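# Set lighting desk faders to taped levels, master unchanged

## Task

Move every channel fader on the lighting desk to the level marked on the tape strip above it, and leave the master fader at the level it started at; a fader counts only if it stays at its level on its own, without the robot holding it, once the scene ends.

## Robot and tools

Robot: two arms, left_arm and right_arm, each with a parallel gripper. Knocking or placing anything off the table fails the scene. The arms must not collide with or push hard against each other.

Frame: all poses use one shared scene frame in metres. Origin on the table top between the arms, +x out over the table, +z up, left_arm sits on the +y side. The names left and right do not refer to image sides. Printed hand positions can be somewhat wrong, more so at long reach.

Gripper: fingers extend along the gripper's +z axis and close along its y axis. end_effector_position is the point between the pads when closed, roughly 2 cm short of the fingertips; closing pushes the tips about 10 mm further along +z.

Row format (used by every moving call): one flat list of 16 numbers covering both arms, even if only one moves: left_arm x, y, z, qw, qx, qy, qz, opening, then right_arm in the same 8-slot order. x, y, z are an absolute target for the end_effector_position, in metres, scene frame; qw, qx, qy, qz are the absolute target orientation (w first). opening runs from -1 (closed) to +1 (fully open, 0.084 m). A target more than 0.6 m from the arm's last reported position along any gripper axis gets the call refused. Each control step the controller clips the commanded pose to within 70 mm and 16 degrees of the measured one, favouring position over orientation. To keep an arm still or keep its orientation, resend the same full pose from the last result before it started staying, plus its wanted opening; do not copy a drifted reported quaternion.

Tools:
- execute_actions {"actions": [...], "pictures": bool}. Empty list: just returns the state. One action {"rows": [[16 numbers], ...], "steps": n}: up to 15 rows, steps 1 to 15 (default 15), each step 1/30 s; a row per step, last row repeated if rows run short. One wait {"steps": n}, n up to 300, counted from the previous result, so reply time is included. A refused call sends nothing.
- move {"target": [16 numbers], "speed": m/s}: straight-line path for each gripper to its absolute pose, all ending together, 0.5 to 10 s (stopped at 10 s if longer). speed 0.002 to 0.5, default 0.25; rotation up to twice that in rad/s, shorter way round. Opening is sent at the start. No obstacle slowing; grippers lag, can stray and overshoot speed, mainly with a near-straight arm. Faster touches hit harder; targets further past contact press harder.
- wait {"seconds": 0 to 10}: lets time pass with nothing new sent.
- zoom_image {"camera": name, "region": [x0, y0, x1, y1]}: pixel box (max 504x504) from the latest image of cam_head_left, cam_head_right, cam_high, cam_low, cam_left_wrist or cam_right_wrist (all 504x504, top-left origin). Useful for reading tape labels and fader positions.
- finished_scene {"scene": 1 or 2}: ends and grades the current scene, irreversible; its result gives the next task.

Results: a state line per arm with position, quaternion wxyz and velocities; grip_measured (finger opening on the command scale); joint positions and torques (torques carry offsets and noise, nonzero in free air). "Hand target" is the pose the controller is driving toward. HELD marks steps where a clearance check blocked a row; "pose unreachable" names the affected arm. Move results add a "move:" line: done, off_target, moving, held or fault, with limits such as paced (target clipped) or held (some steps blocked, after which the arm may jump faster than speed), plus each gripper's distance to its target. If only one arm is named, the other finished fine. After an action the arm continues only to its last clipped pose, so check and resend the remainder.

Hazards: joint load limits (N m) waist 45.5, shoulder 45.5, upper arm roll 27.3, elbow 27.3, forearm roll 27.3, wrist pitch 18.2, wrist roll 18.2; reaching one triggers a TORQUE FAULT (arm backs off, holds 10 s, rest of call skipped). Held loads heat motors: MOTOR HOT from 65 °C, brakes at 80 °C (OVER-TEMPERATURE FAULT). Joint ranges (rad): waist ±6.283, shoulder -2.059 to 2.094, upper arm roll ±6.283, elbow -0.192 to 3.927, forearm roll ±6.283, wrist pitch -1.693 to 3.142, wrist roll ±6.283. A squeeze is set by commanding opening below grip_measured, up to about 24 N per pad.

Approach: read the tapes and current fader levels by zooming, note the master's start, then push each channel fader with gentle, slow moves, avoid bumping the master, release so faders stay put.

Each tool is called after "Emit:" by a JSON object that holds its "method" and its "body", one argument or row to a line.

## Session

Emit:
{"method": "execute_actions", "body": {
  "actions": []
}}

Scene clock: 0.00 s of 6000.00 s.
left_arm: end_effector_position=(+0.0891, +0.5444, +0.1541) grip_measured=+1.00 end_effector_quat_wxyz=(+0.068, +0.937, +0.290, -0.185) end_effector_velocity=(+0.001, -0.000, -0.000) end_effector_angular_velocity=(+0.001, -0.002, -0.001) | right_arm: end_effector_position=(+0.2805, -0.1278, +0.2784) grip_measured=+1.00 end_effector_quat_wxyz=(+0.064, +0.891, -0.422, +0.154) end_effector_velocity=(-0.000, -0.000, -0.001) end_effector_angular_velocity=(-0.001, +0.003, -0.001)
Joint positions: left_arm=[ 1.203 -0.125 -0.023  0.782  0.136  1.285  0.34   0.084] | right_arm=[ 0.592 -0.224  0.36   1.017 -0.265  1.285  1.84   0.084]
Joint velocities: left_arm=[ 0.     0.    -0.001  0.    -0.001 -0.002  0.     0.   ] | right_arm=[-0.     0.001 -0.    -0.001  0.001  0.001  0.     0.   ]
Joint torques (N m, as the arm reports them, + toward a larger angle): no reading
Hand target (left_arm): +0.089, +0.544, +0.154; +0.068, +0.937, +0.290, -0.185
Hand target (right_arm): +0.281, -0.128, +0.278; +0.064, +0.891, -0.422, +0.154

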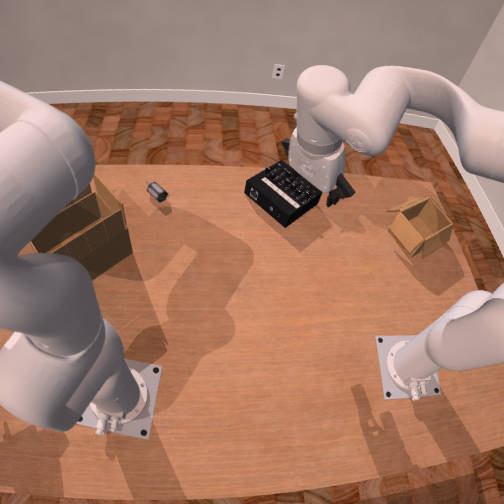

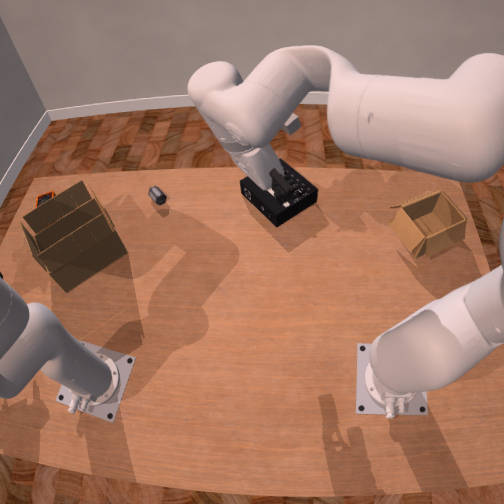

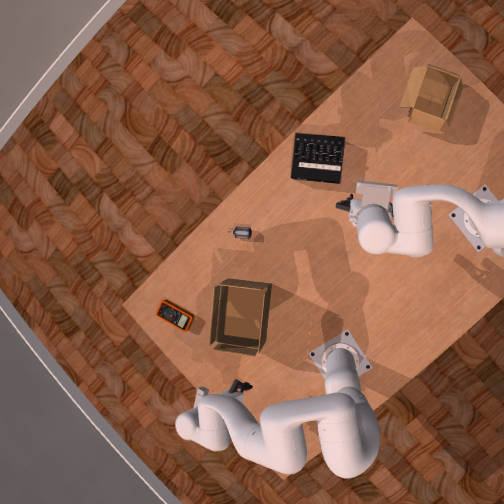

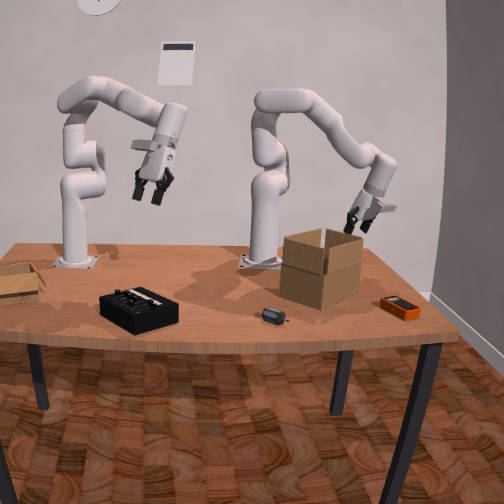

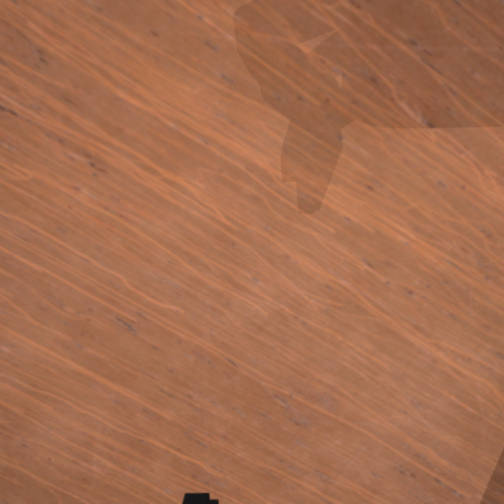

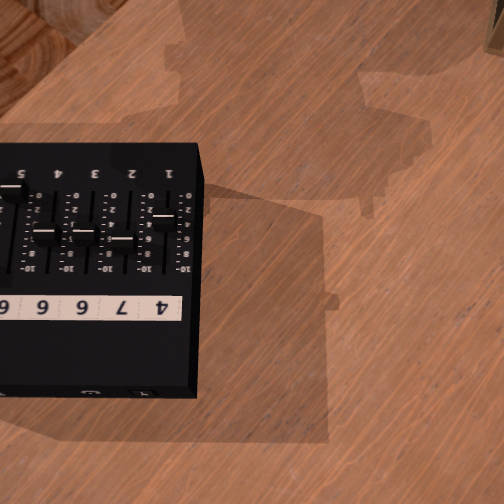

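Emit:
{"method": "move", "body": {
  "target": [0.0891,0.5444,0.1541,0.068,0.937,0.29,-0.185,1,0.45,-0.03,0.22,0,0.914,-0.407,0,-1]
}}

Emit:
{"method": "zoom_image", "body": {
  "camera": "cam_low",
  "region": [80,220,210,350]
}}

Scene clock: 5.60 s of 6000.00 s.
left_arm: end_effector_position=(+0.0891, +0.5444, +0.1541) grip_measured=+1.00 end_effector_quat_wxyz=(+0.068, +0.937, +0.290, -0.185) end_effector_velocity=(+0.000, +0.000, +0.000) end_effector_angular_velocity=(+0.001, -0.002, +0.001) | right_arm: end_effector_position=(+0.4502, -0.0306, +0.2206) grip_measured=-1.00 end_effector_quat_wxyz=(-0.001, +0.913, -0.407, +0.000) end_effector_velocity=(+0.003, -0.003, -0.004) end_effector_angular_velocity=(-0.007, +0.010, -0.005)
Joint positions: left_arm=[ 1.204 -0.126 -0.023  0.781  0.136  1.284  0.34   0.084] | right_arm=[ 0.518  0.459  0.281  1.689 -0.13   1.247  1.581  0.   ]
Joint velocities: left_arm=[-0.001  0.     0.002  0.    -0.001 -0.001  0.    -0.   ] | right_arm=[-0.001  0.015 -0.004  0.015 -0.001  0.012 -0.001  0.   ]
Joint torques (N m, as the arm reports them, + toward a larger angle): left_arm=[ -0.2  -15.94  -0.44  16.33   1.26  -0.94   0.37] | right_arm=[  1.33 -30.74   3.08  14.54  -0.29  -0.91  -0.46]
Hand target (left_arm): +0.089, +0.544, +0.154; +0.068, +0.937, +0.290, -0.185
Hand target (right_arm): +0.450, -0.031, +0.220; -0.000, +0.913, -0.407, +0.000
Off the commanded pose (left_arm): 0.000 m, 0 deg.
Off the commanded pose (right_arm): 0.001 m, 0 deg.
After step 90, 1.20 s passed at rest.
move: done

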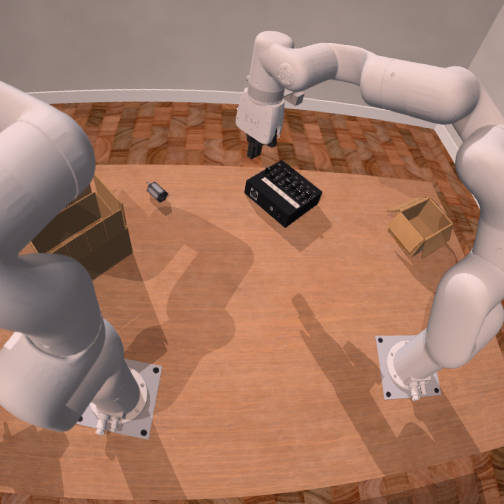

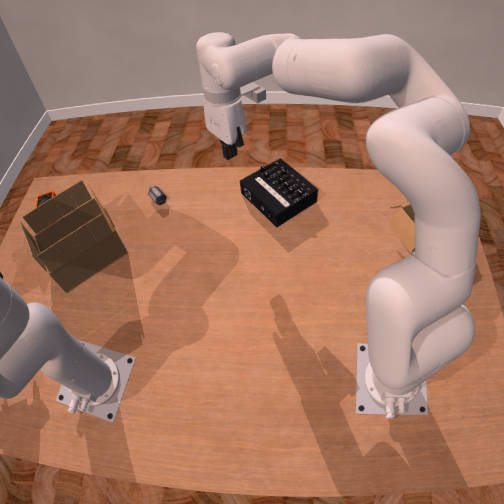

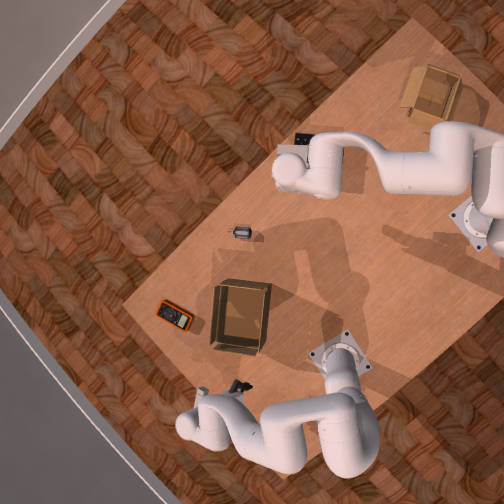

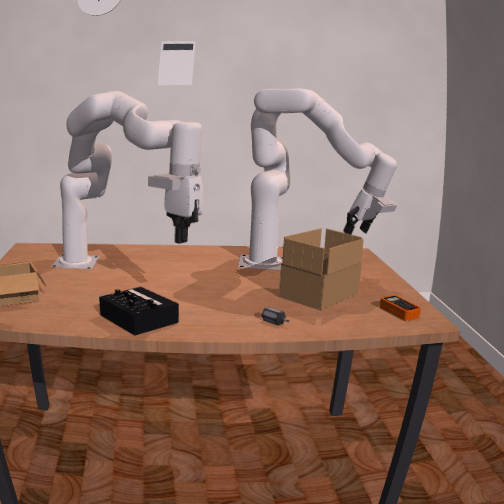

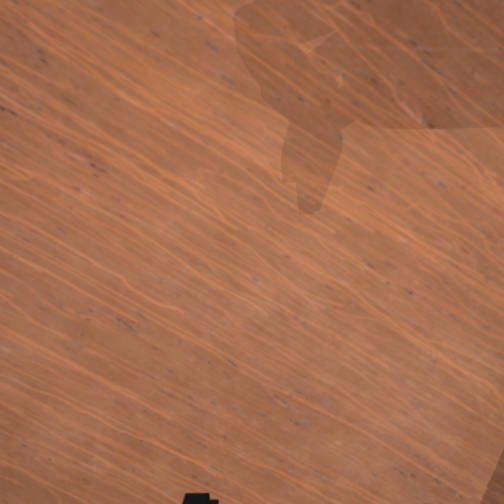

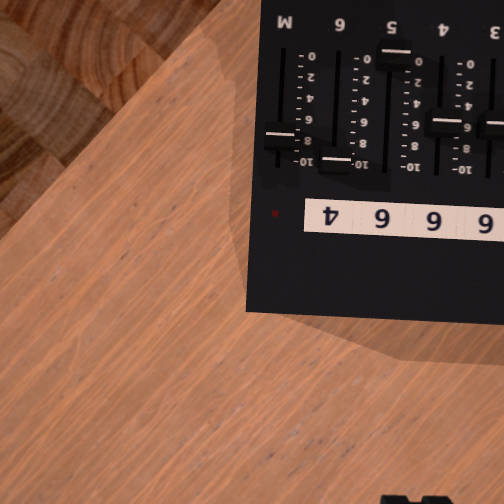

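Region (80, 220, 210, 350) of cam_low's 504x504 image, scaled by 3.877, with more detail than that image has.

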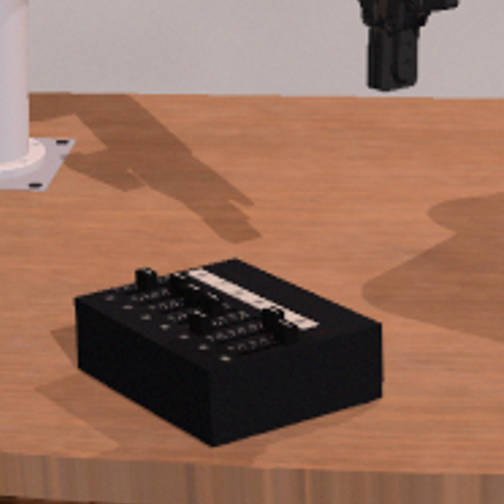

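Emit:
{"method": "move", "body": {
  "target": [0.0891,0.5444,0.1541,0.068,0.937,0.29,-0.185,1,0.473,-0.157,0.125,0,0.943,0.334,0,-0.5],
  "speed": 0.4
}}

Emit:
{"method": "zoom_image", "body": {
  "camera": "cam_low",
  "region": [90,240,190,340]
}}

Emit:
{"method": "zoom_image", "body": {
  "camera": "cam_head_left",
  "region": [235,135,335,235]
}}

Scene clock: 14.70 s of 6000.00 s.
left_arm: end_effector_position=(+0.0891, +0.5444, +0.1541) grip_measured=+1.00 end_effector_quat_wxyz=(+0.068, +0.937, +0.290, -0.185) end_effector_velocity=(-0.000, +0.000, +0.000) end_effector_angular_velocity=(+0.000, -0.001, +0.001) | right_arm: end_effector_position=(+0.4731, -0.1566, +0.1250) grip_measured=-0.52 end_effector_quat_wxyz=(+0.001, +0.943, +0.334, +0.000) end_effector_velocity=(+0.000, -0.003, -0.001) end_effector_angular_velocity=(-0.001, +0.002, +0.002)
Joint positions: left_arm=[ 1.204 -0.126 -0.023  0.781  0.136  1.284  0.34   0.084] | right_arm=[ 0.133  0.407  0.444  1.3   -0.213  0.94  -0.08   0.021]
Joint velocities: left_arm=[ 0.001 -0.     0.     0.001 -0.001 -0.     0.001  0.   ] | right_arm=[-0.004  0.001 -0.001 -0.003  0.    -0.001 -0.007 -0.   ]
Joint torques (N m, as the arm reports them, + toward a larger angle): left_arm=[ -0.6  -15.55  -0.33  16.12   1.15  -1.05   0.28] | right_arm=[  1.18 -26.77   4.39  13.51  -0.24  -0.9   -0.46]
Hand target (left_arm): +0.089, +0.544, +0.154; +0.068, +0.937, +0.290, -0.185
Hand target (right_arm): +0.473, -0.157, +0.125; +0.001, +0.943, +0.334, -0.000
Off the commanded pose (left_arm): 0.000 m, 0 deg.
Off the commanded pose (right_arm): 0.000 m, 0 deg.
After step 90, 3.63 s passed at rest.
move: done

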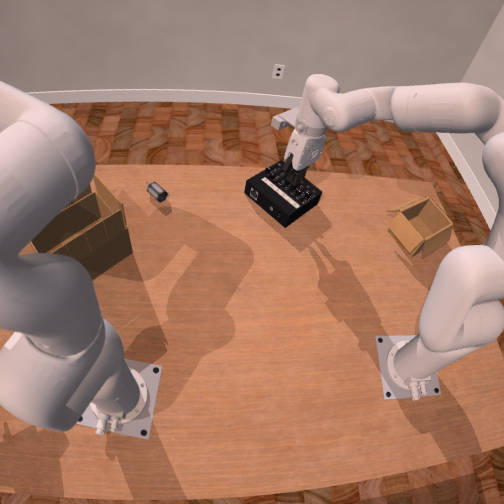

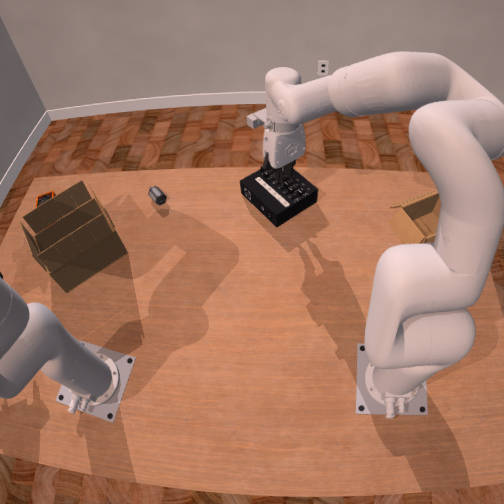

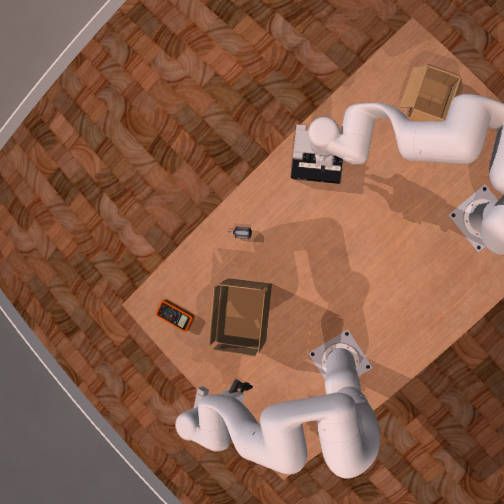

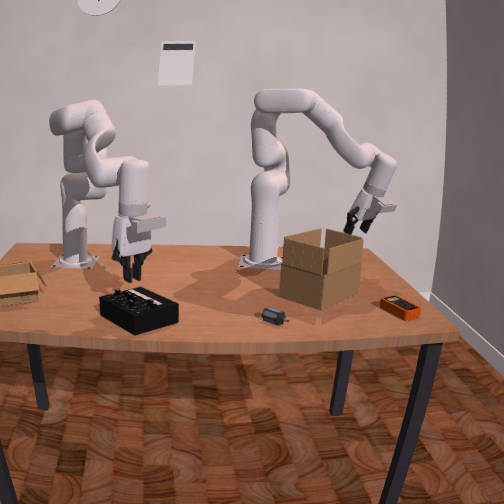

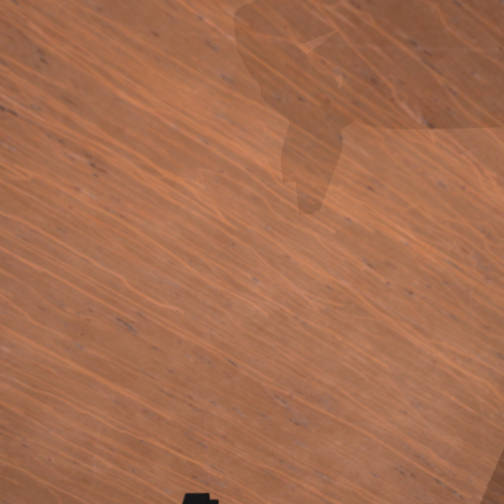

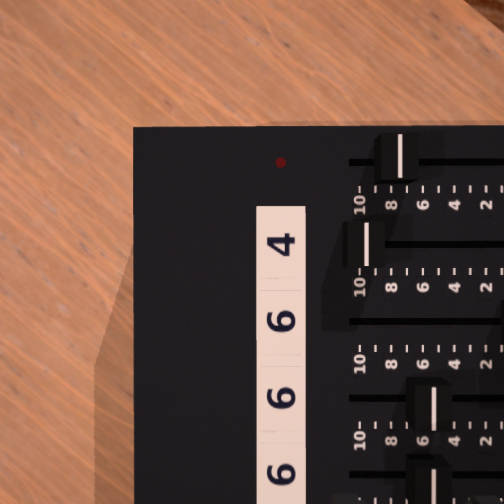

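Region (90, 240, 190, 340) of cam_low's 504x504 image, scaled by 5.040, with more detail than that image has.

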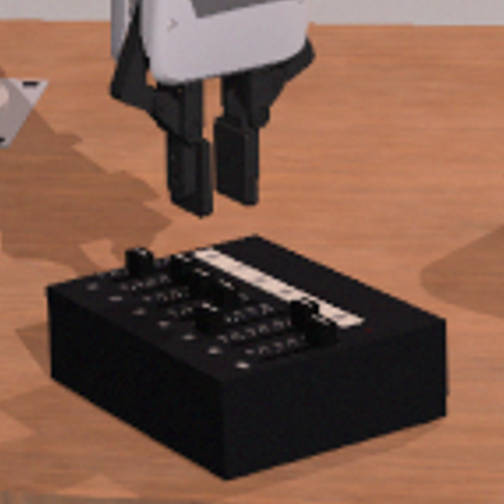

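Region (235, 135, 335, 235) of cam_head_left's 504x504 image, scaled by 5.040, with more detail than that image has.

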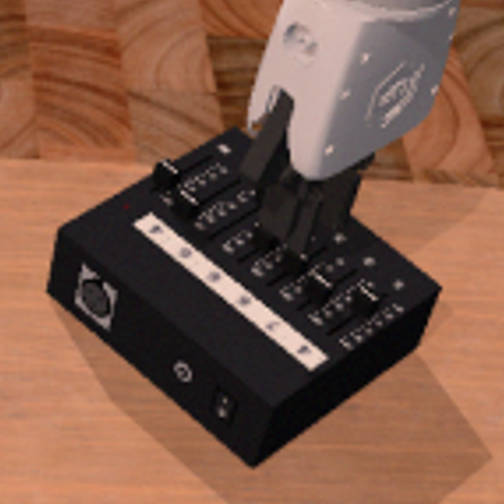

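Emit:
{"method": "zoom_image", "body": {
  "camera": "cam_right_wrist",
  "region": [244,244,504,504]
}}

Region (244, 244, 504, 504) of cam_right_wrist's 504x504 image, scaled by 1.938, with more detail than that image has.

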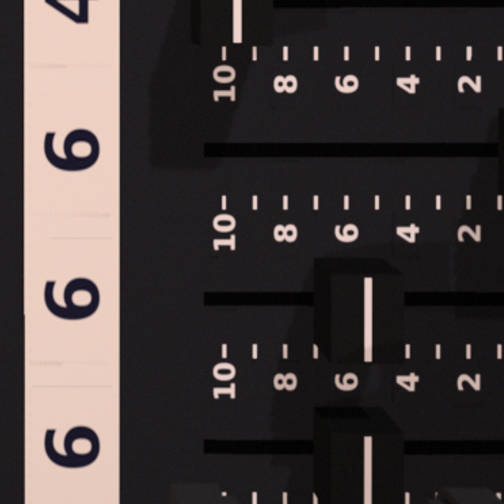

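Emit:
{"method": "move", "body": {
  "target": [0.0891,0.5444,0.1541,0.068,0.937,0.29,-0.185,1,0.523,-0.1125,0.095,0,0.943,0.334,0,-0.5],
  "speed": 0.1
}}

Emit:
{"method": "zoom_image", "body": {
  "camera": "cam_low",
  "region": [110,260,180,330]
}}

Emit:
{"method": "zoom_image", "body": {
  "camera": "cam_head_left",
  "region": [250,145,320,215]
}}

Scene clock: 30.37 s of 6000.00 s.
left_arm: end_effector_position=(+0.0891, +0.5444, +0.1541) grip_measured=+1.00 end_effector_quat_wxyz=(+0.068, +0.937, +0.290, -0.185) end_effector_velocity=(+0.000, +0.000, +0.000) end_effector_angular_velocity=(+0.001, -0.001, -0.000) | right_arm: end_effector_position=(+0.5232, -0.1129, +0.0954) grip_measured=-0.52 end_effector_quat_wxyz=(-0.000, +0.943, +0.333, +0.000) end_effector_velocity=(+0.001, +0.001, -0.001) end_effector_angular_velocity=(-0.000, +0.001, +0.001)
Joint positions: left_arm=[ 1.204 -0.126 -0.023  0.781  0.136  1.284  0.34   0.084] | right_arm=[ 0.238  0.66   0.409  1.601 -0.294  1.001 -0.02   0.021]
Joint velocities: left_arm=[ 0.    -0.    -0.     0.     0.    -0.001 -0.     0.   ] | right_arm=[ 0.003  0.005 -0.     0.007 -0.001  0.003  0.     0.   ]
Joint torques (N m, as the arm reports them, + toward a larger angle): left_arm=[ -0.52 -16.27  -0.3   16.2    1.    -1.24   0.31] | right_arm=[  1.38 -32.57   5.75  13.44  -0.27  -0.93  -0.46]
Hand target (left_arm): +0.089, +0.544, +0.154; +0.068, +0.937, +0.290, -0.185
Hand target (right_arm): +0.523, -0.113, +0.095; -0.000, +0.943, +0.334, +0.000
Off the commanded pose (left_arm): 0.000 m, 0 deg.
Off the commanded pose (right_arm): 0.001 m, 0 deg.
After step 90, 11.47 s passed at rest.
move: done

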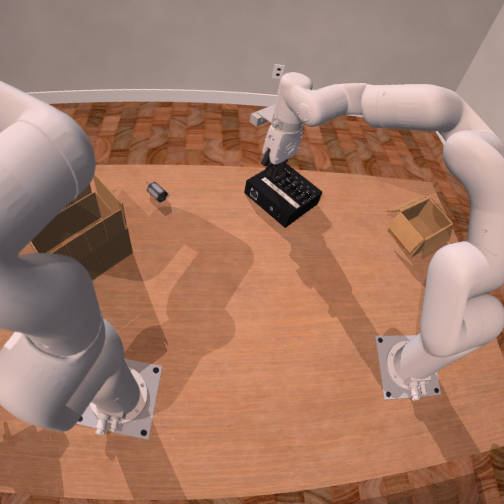

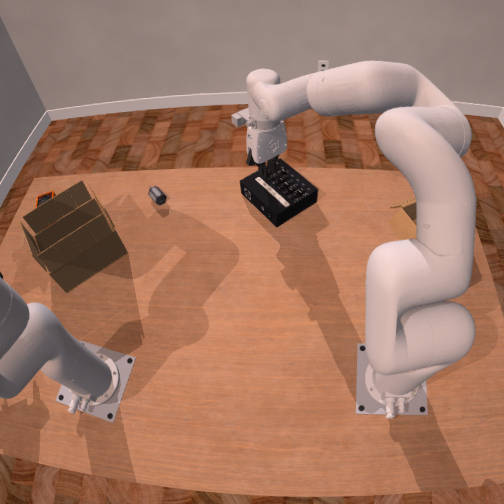

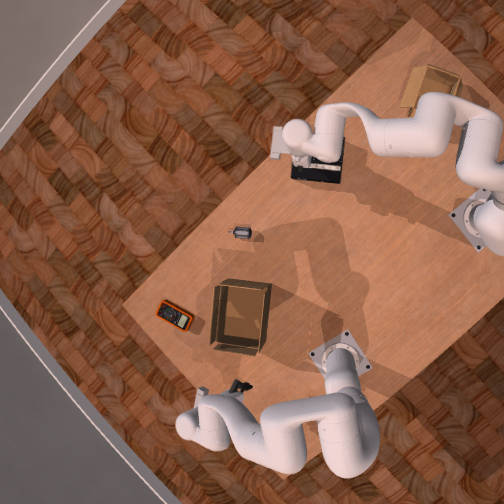

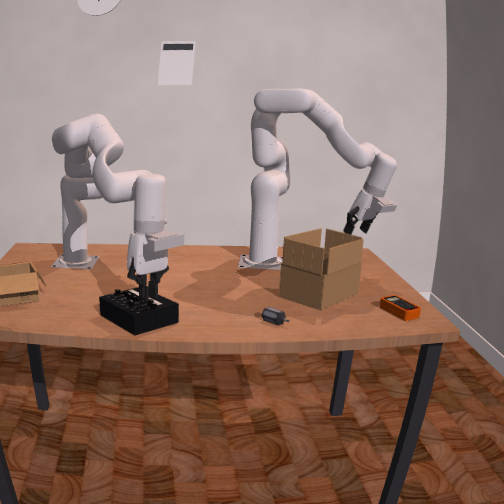

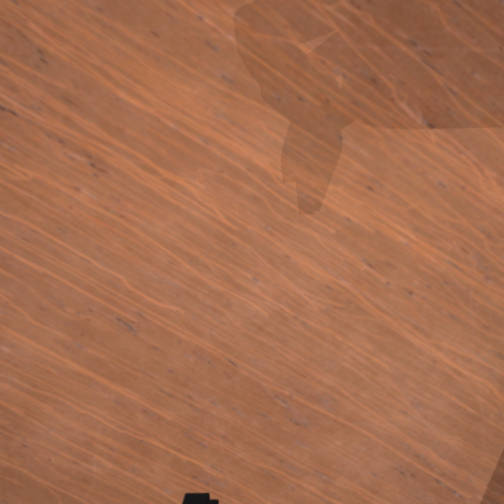

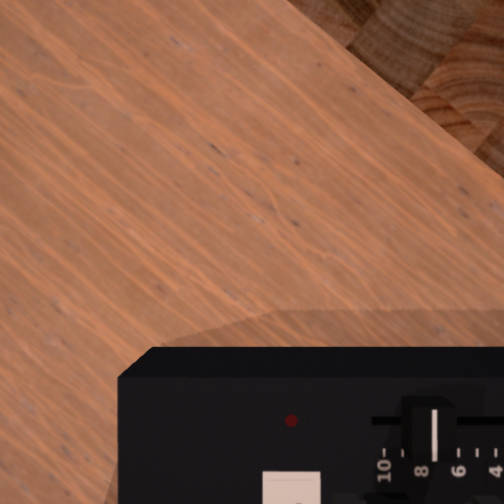

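Region (110, 260, 180, 330) of cam_low's 504x504 image, scaled by 7.200, with more detail than that image has.

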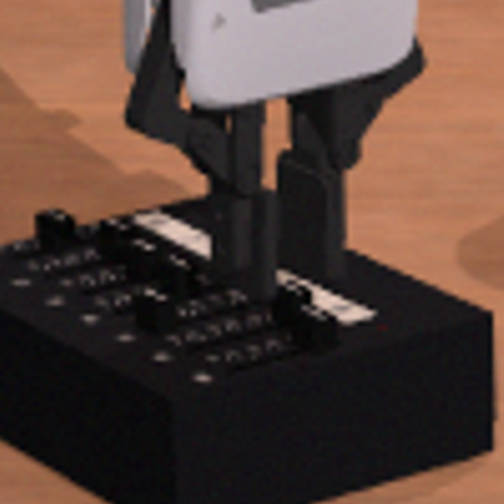

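Region (250, 145, 320, 215) of cam_head_left's 504x504 image, scaled by 7.200, with more detail than that image has.

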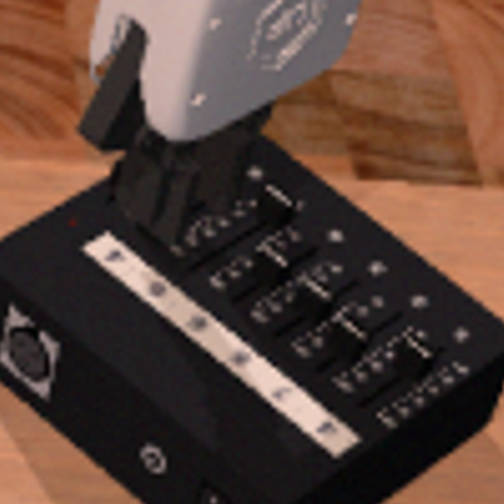

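Emit:
{"method": "move", "body": {
  "target": [0.0891,0.5444,0.1541,0.068,0.937,0.29,-0.185,1,0.5203,-0.1147,0.08,0,0.943,0.334,0,-0.5],
  "speed": 0.03
}}

Emit:
{"method": "zoom_image", "body": {
  "camera": "cam_low",
  "region": [120,275,170,325]
}}

Emit:
{"method": "zoom_image", "body": {
  "camera": "cam_right_wrist",
  "region": [300,380,504,504]
}}

Scene clock: 34.90 s of 6000.00 s.
left_arm: end_effector_position=(+0.0891, +0.5444, +0.1541) grip_measured=+1.00 end_effector_quat_wxyz=(+0.068, +0.937, +0.290, -0.185) end_effector_velocity=(-0.000, +0.000, -0.000) end_effector_angular_velocity=(-0.001, -0.001, +0.000) | right_arm: end_effector_position=(+0.5206, -0.1145, +0.0805) grip_measured=-0.52 end_effector_quat_wxyz=(-0.000, +0.943, +0.334, +0.000) end_effector_velocity=(+0.001, +0.000, +0.001) end_effector_angular_velocity=(+0.001, -0.004, -0.000)
Joint positions: left_arm=[ 1.204 -0.126 -0.023  0.781  0.136  1.284  0.34   0.084] | right_arm=[ 0.237  0.671  0.404  1.572 -0.302  0.963 -0.015  0.021]
Joint velocities: left_arm=[ 0.001 -0.     0.001 -0.    -0.001 -0.     0.002  0.   ] | right_arm=[-0.    -0.001  0.    -0.    -0.001 -0.003  0.001 -0.   ]
Joint torques (N m, as the arm reports them, + toward a larger angle): left_arm=[ -0.14 -15.83  -0.25  16.18   1.    -1.15   0.44] | right_arm=[  1.5  -31.73   5.57  13.03  -0.16  -0.82  -0.35]
Hand target (left_arm): +0.089, +0.544, +0.154; +0.068, +0.937, +0.290, -0.185
Hand target (right_arm): +0.520, -0.115, +0.080; -0.000, +0.943, +0.334, -0.000
Off the commanded pose (left_arm): 0.000 m, 0 deg.
Off the commanded pose (right_arm): 0.001 m, 0 deg.
After step 90, 0.73 s passed at rest.
move: done

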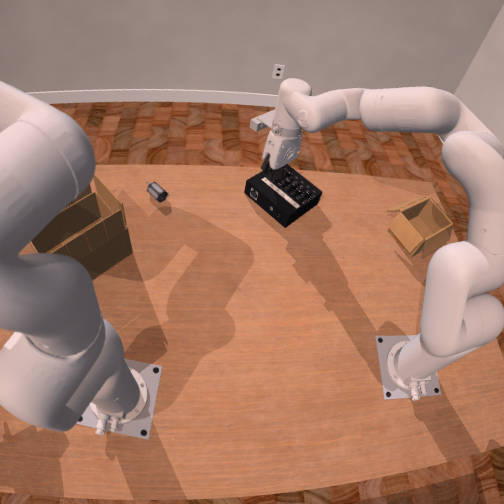

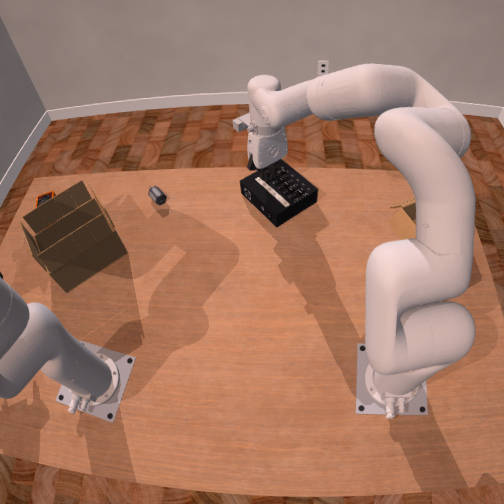

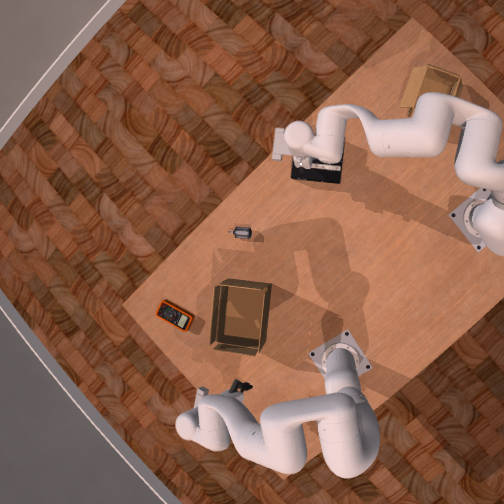

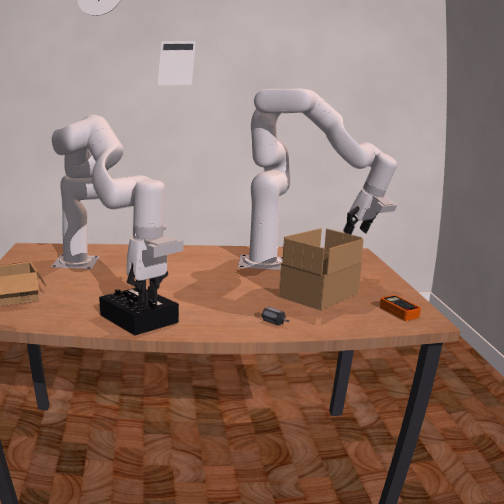

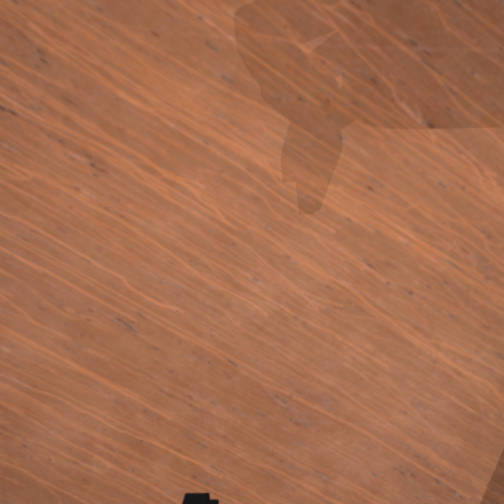

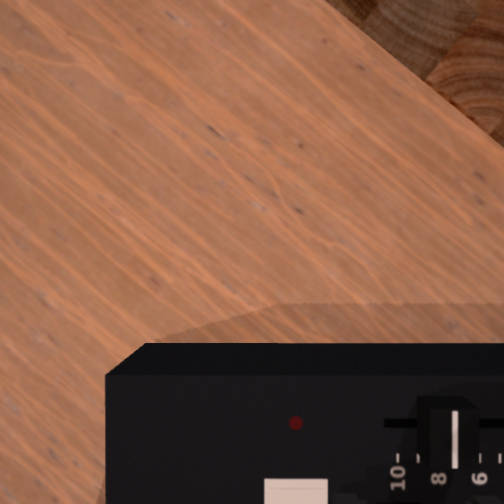

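Region (120, 275, 170, 325) of cam_low's 504x504 image, scaled by 10.080, with more detail than that image has.

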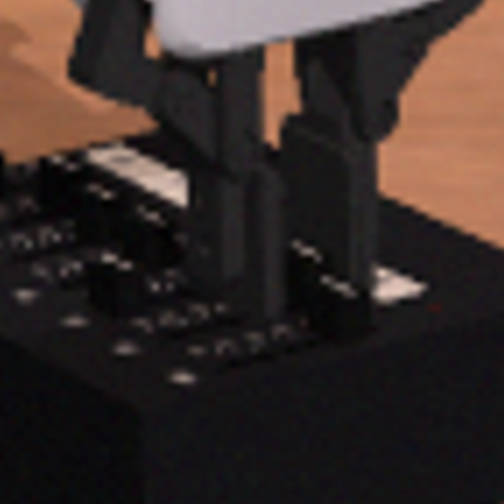

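Region (300, 380, 504, 504) of cam_right_wrist's 504x504 image, scaled by 2.471, with more detail than that image has; it fills the top 306 rows of this view, and the rest is white.

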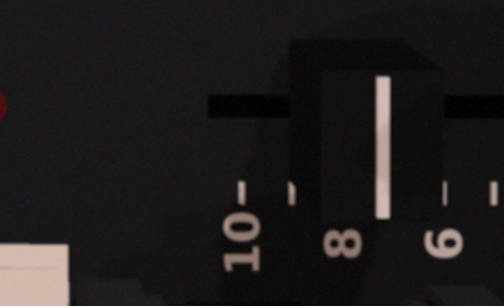

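Emit:
{"method": "move", "body": {
  "target": [0.0891,0.5444,0.1541,0.068,0.937,0.29,-0.185,1,0.5203,-0.1147,0.074,0,0.943,0.334,0,-0.5],
  "speed": 0.02
}}

Emit:
{"method": "move", "body": {
  "target": [0.0891,0.5444,0.1541,0.068,0.937,0.29,-0.185,1,0.5369,-0.1352,0.074,0,0.943,0.334,0,-0.82],
  "speed": 0.02
}}

Emit:
{"method": "zoom_image", "body": {
  "camera": "cam_head_left",
  "region": [250,145,320,215]
}}

Scene clock: 40.27 s of 6000.00 s.
left_arm: end_effector_position=(+0.0891, +0.5444, +0.1541) grip_measured=+1.00 end_effector_quat_wxyz=(+0.068, +0.937, +0.290, -0.185) end_effector_velocity=(+0.000, +0.001, -0.000) end_effector_angular_velocity=(+0.002, -0.002, +0.001) | right_arm: end_effector_position=(+0.5222, -0.1136, +0.0785) grip_measured=-0.52 end_effector_quat_wxyz=(-0.000, +0.943, +0.334, +0.004) end_effector_velocity=(-0.000, -0.001, -0.001) end_effector_angular_velocity=(-0.002, -0.004, +0.001)
Joint positions: left_arm=[ 1.204 -0.126 -0.023  0.781  0.136  1.284  0.34   0.084] | right_arm=[ 0.238  0.675  0.403  1.571 -0.306  0.951 -0.012  0.021]
Joint velocities: left_arm=[ 0.    -0.     0.001 -0.    -0.001 -0.003 -0.     0.   ] | right_arm=[ 0.    -0.005 -0.003 -0.01  -0.002 -0.008  0.001  0.   ]
Joint torques (N m, as the arm reports them, + toward a larger angle): left_arm=[ -0.19 -15.96  -0.42  16.34   0.88  -0.87   0.39] | right_arm=[  1.33 -10.49   1.41   4.04  -0.58  -0.83  -0.51]
Hand target (left_arm): +0.089, +0.544, +0.154; +0.068, +0.937, +0.290, -0.185
Hand target (right_arm): +0.520, -0.115, +0.074; -0.000, +0.943, +0.334, -0.000
Off the commanded pose (left_arm): 0.000 m, 0 deg.
Off the commanded pose (right_arm): 0.005 m, 0 deg.
After step 90, 1.67 s passed at rest.
move: off_target (right_arm)

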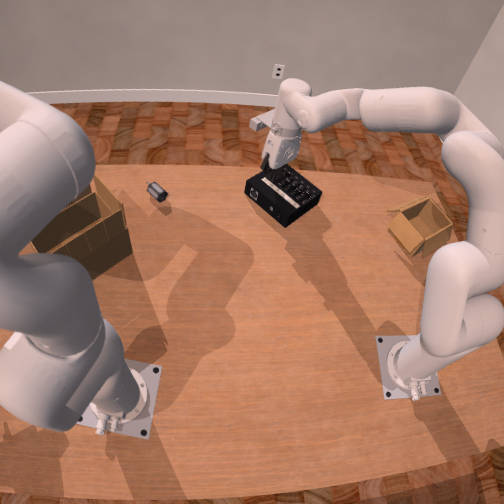

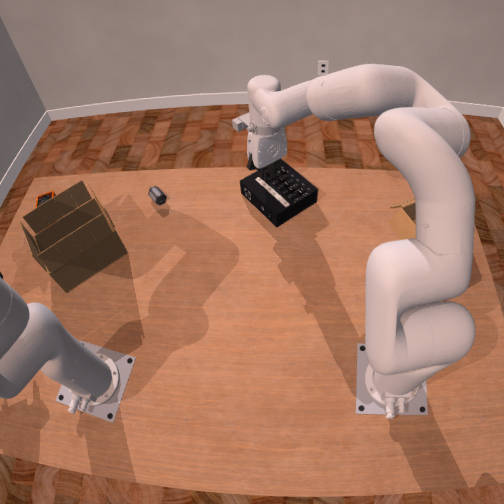

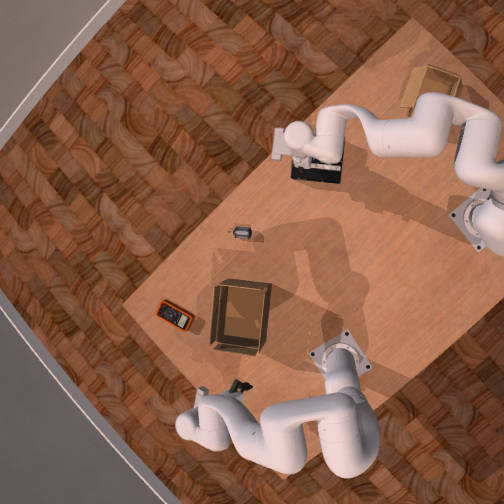

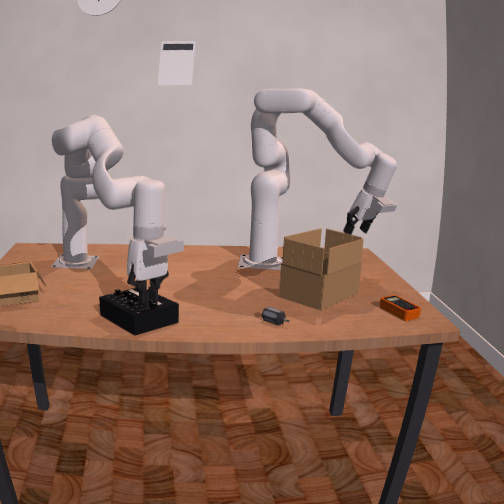

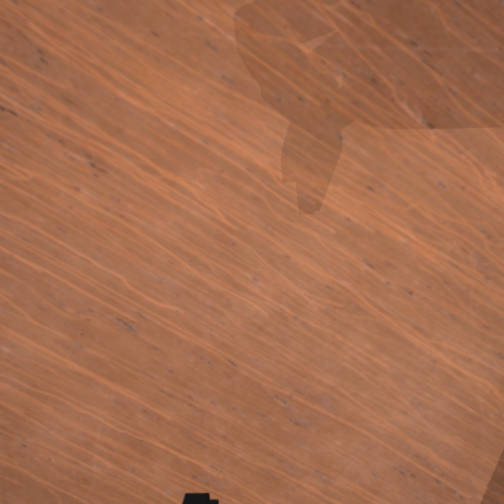

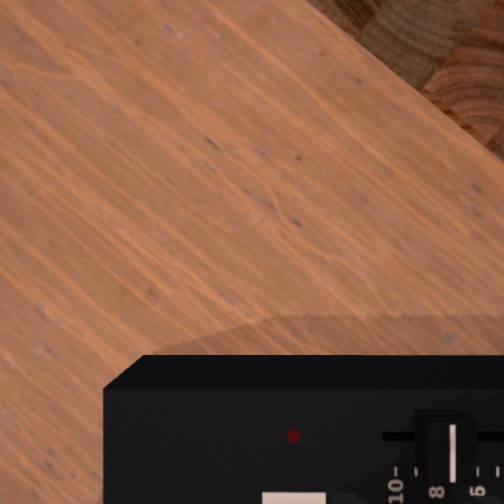

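Scene clock: 41.83 s of 6000.00 s.
left_arm: end_effector_position=(+0.0891, +0.5444, +0.1541) grip_measured=+1.00 end_effector_quat_wxyz=(+0.068, +0.937, +0.290, -0.185) end_effector_velocity=(+0.001, +0.001, +0.001) end_effector_angular_velocity=(+0.002, -0.001, -0.000) | right_arm: end_effector_position=(+0.5386, -0.1340, +0.0780) grip_measured=-0.78 end_effector_quat_wxyz=(-0.000, +0.943, +0.334, +0.004) end_effector_velocity=(+0.000, -0.000, +0.000) end_effector_angular_velocity=(-0.001, +0.001, +0.003)
Joint positions: left_arm=[ 1.204 -0.126 -0.023  0.781  0.136  1.284  0.34   0.084] | right_arm=[ 0.209  0.693  0.393  1.602 -0.304  0.963 -0.058  0.009]
Joint velocities: left_arm=[-0.001  0.     0.     0.002  0.    -0.    -0.    -0.   ] | right_arm=[-0.    -0.    -0.001  0.001  0.001  0.002 -0.004 -0.   ]
Joint torques (N m, as the arm reports them, + toward a larger angle): left_arm=[ -0.48 -15.86  -0.43  16.3    0.98  -1.2    0.36] | right_arm=[ -3.98 -12.03  -6.79   1.5   -2.35   2.04  -0.47]
Hand target (left_arm): +0.089, +0.544, +0.154; +0.068, +0.937, +0.290, -0.185
Hand target (right_arm): +0.537, -0.135, +0.074; +0.000, +0.943, +0.334, -0.000
Off the commanded pose (left_arm): 0.000 m, 0 deg.
Off the commanded pose (right_arm): 0.005 m, 0 deg.
move: off_target (right_arm)

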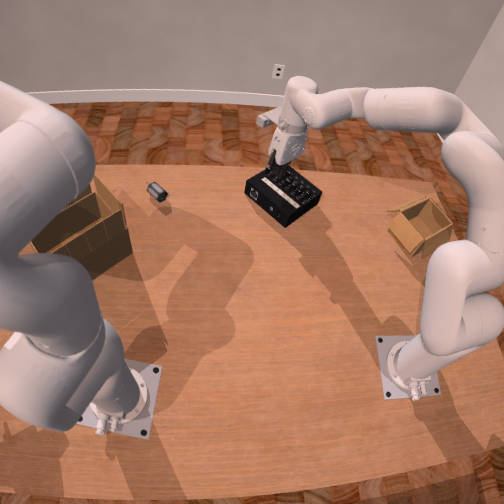

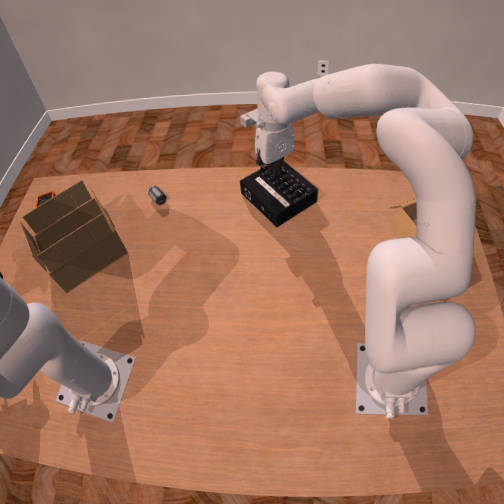

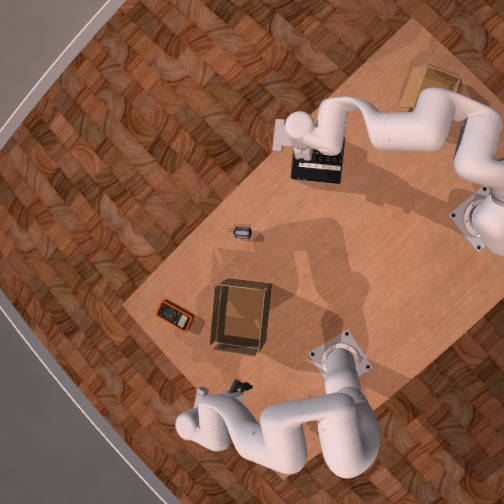

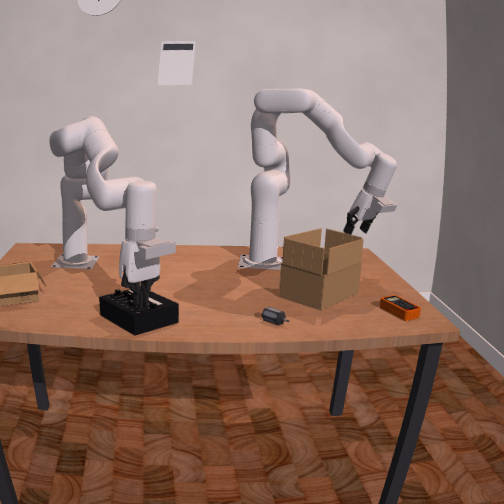

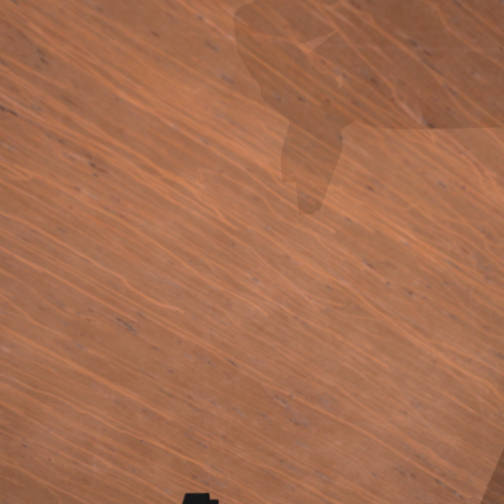

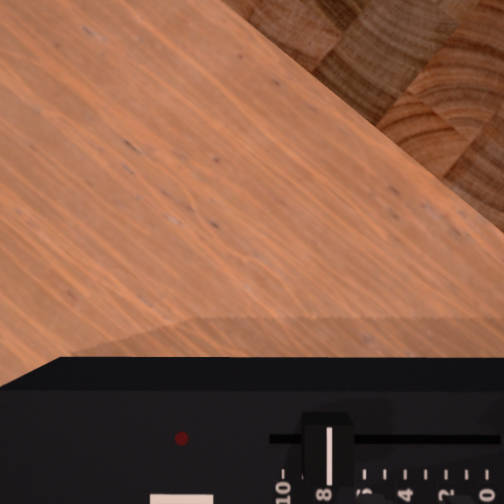

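Region (250, 145, 320, 215) of cam_head_left's 504x504 image, scaled by 7.200, with more detail than that image has.

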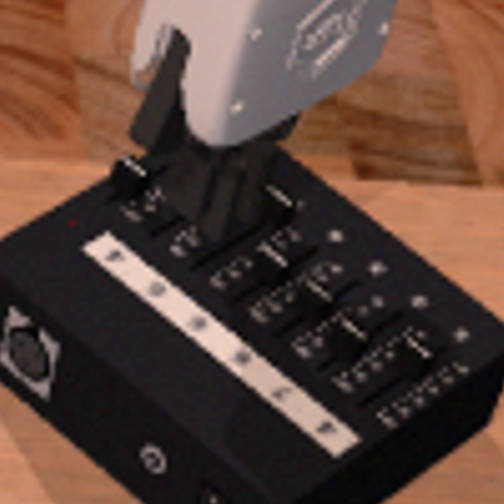

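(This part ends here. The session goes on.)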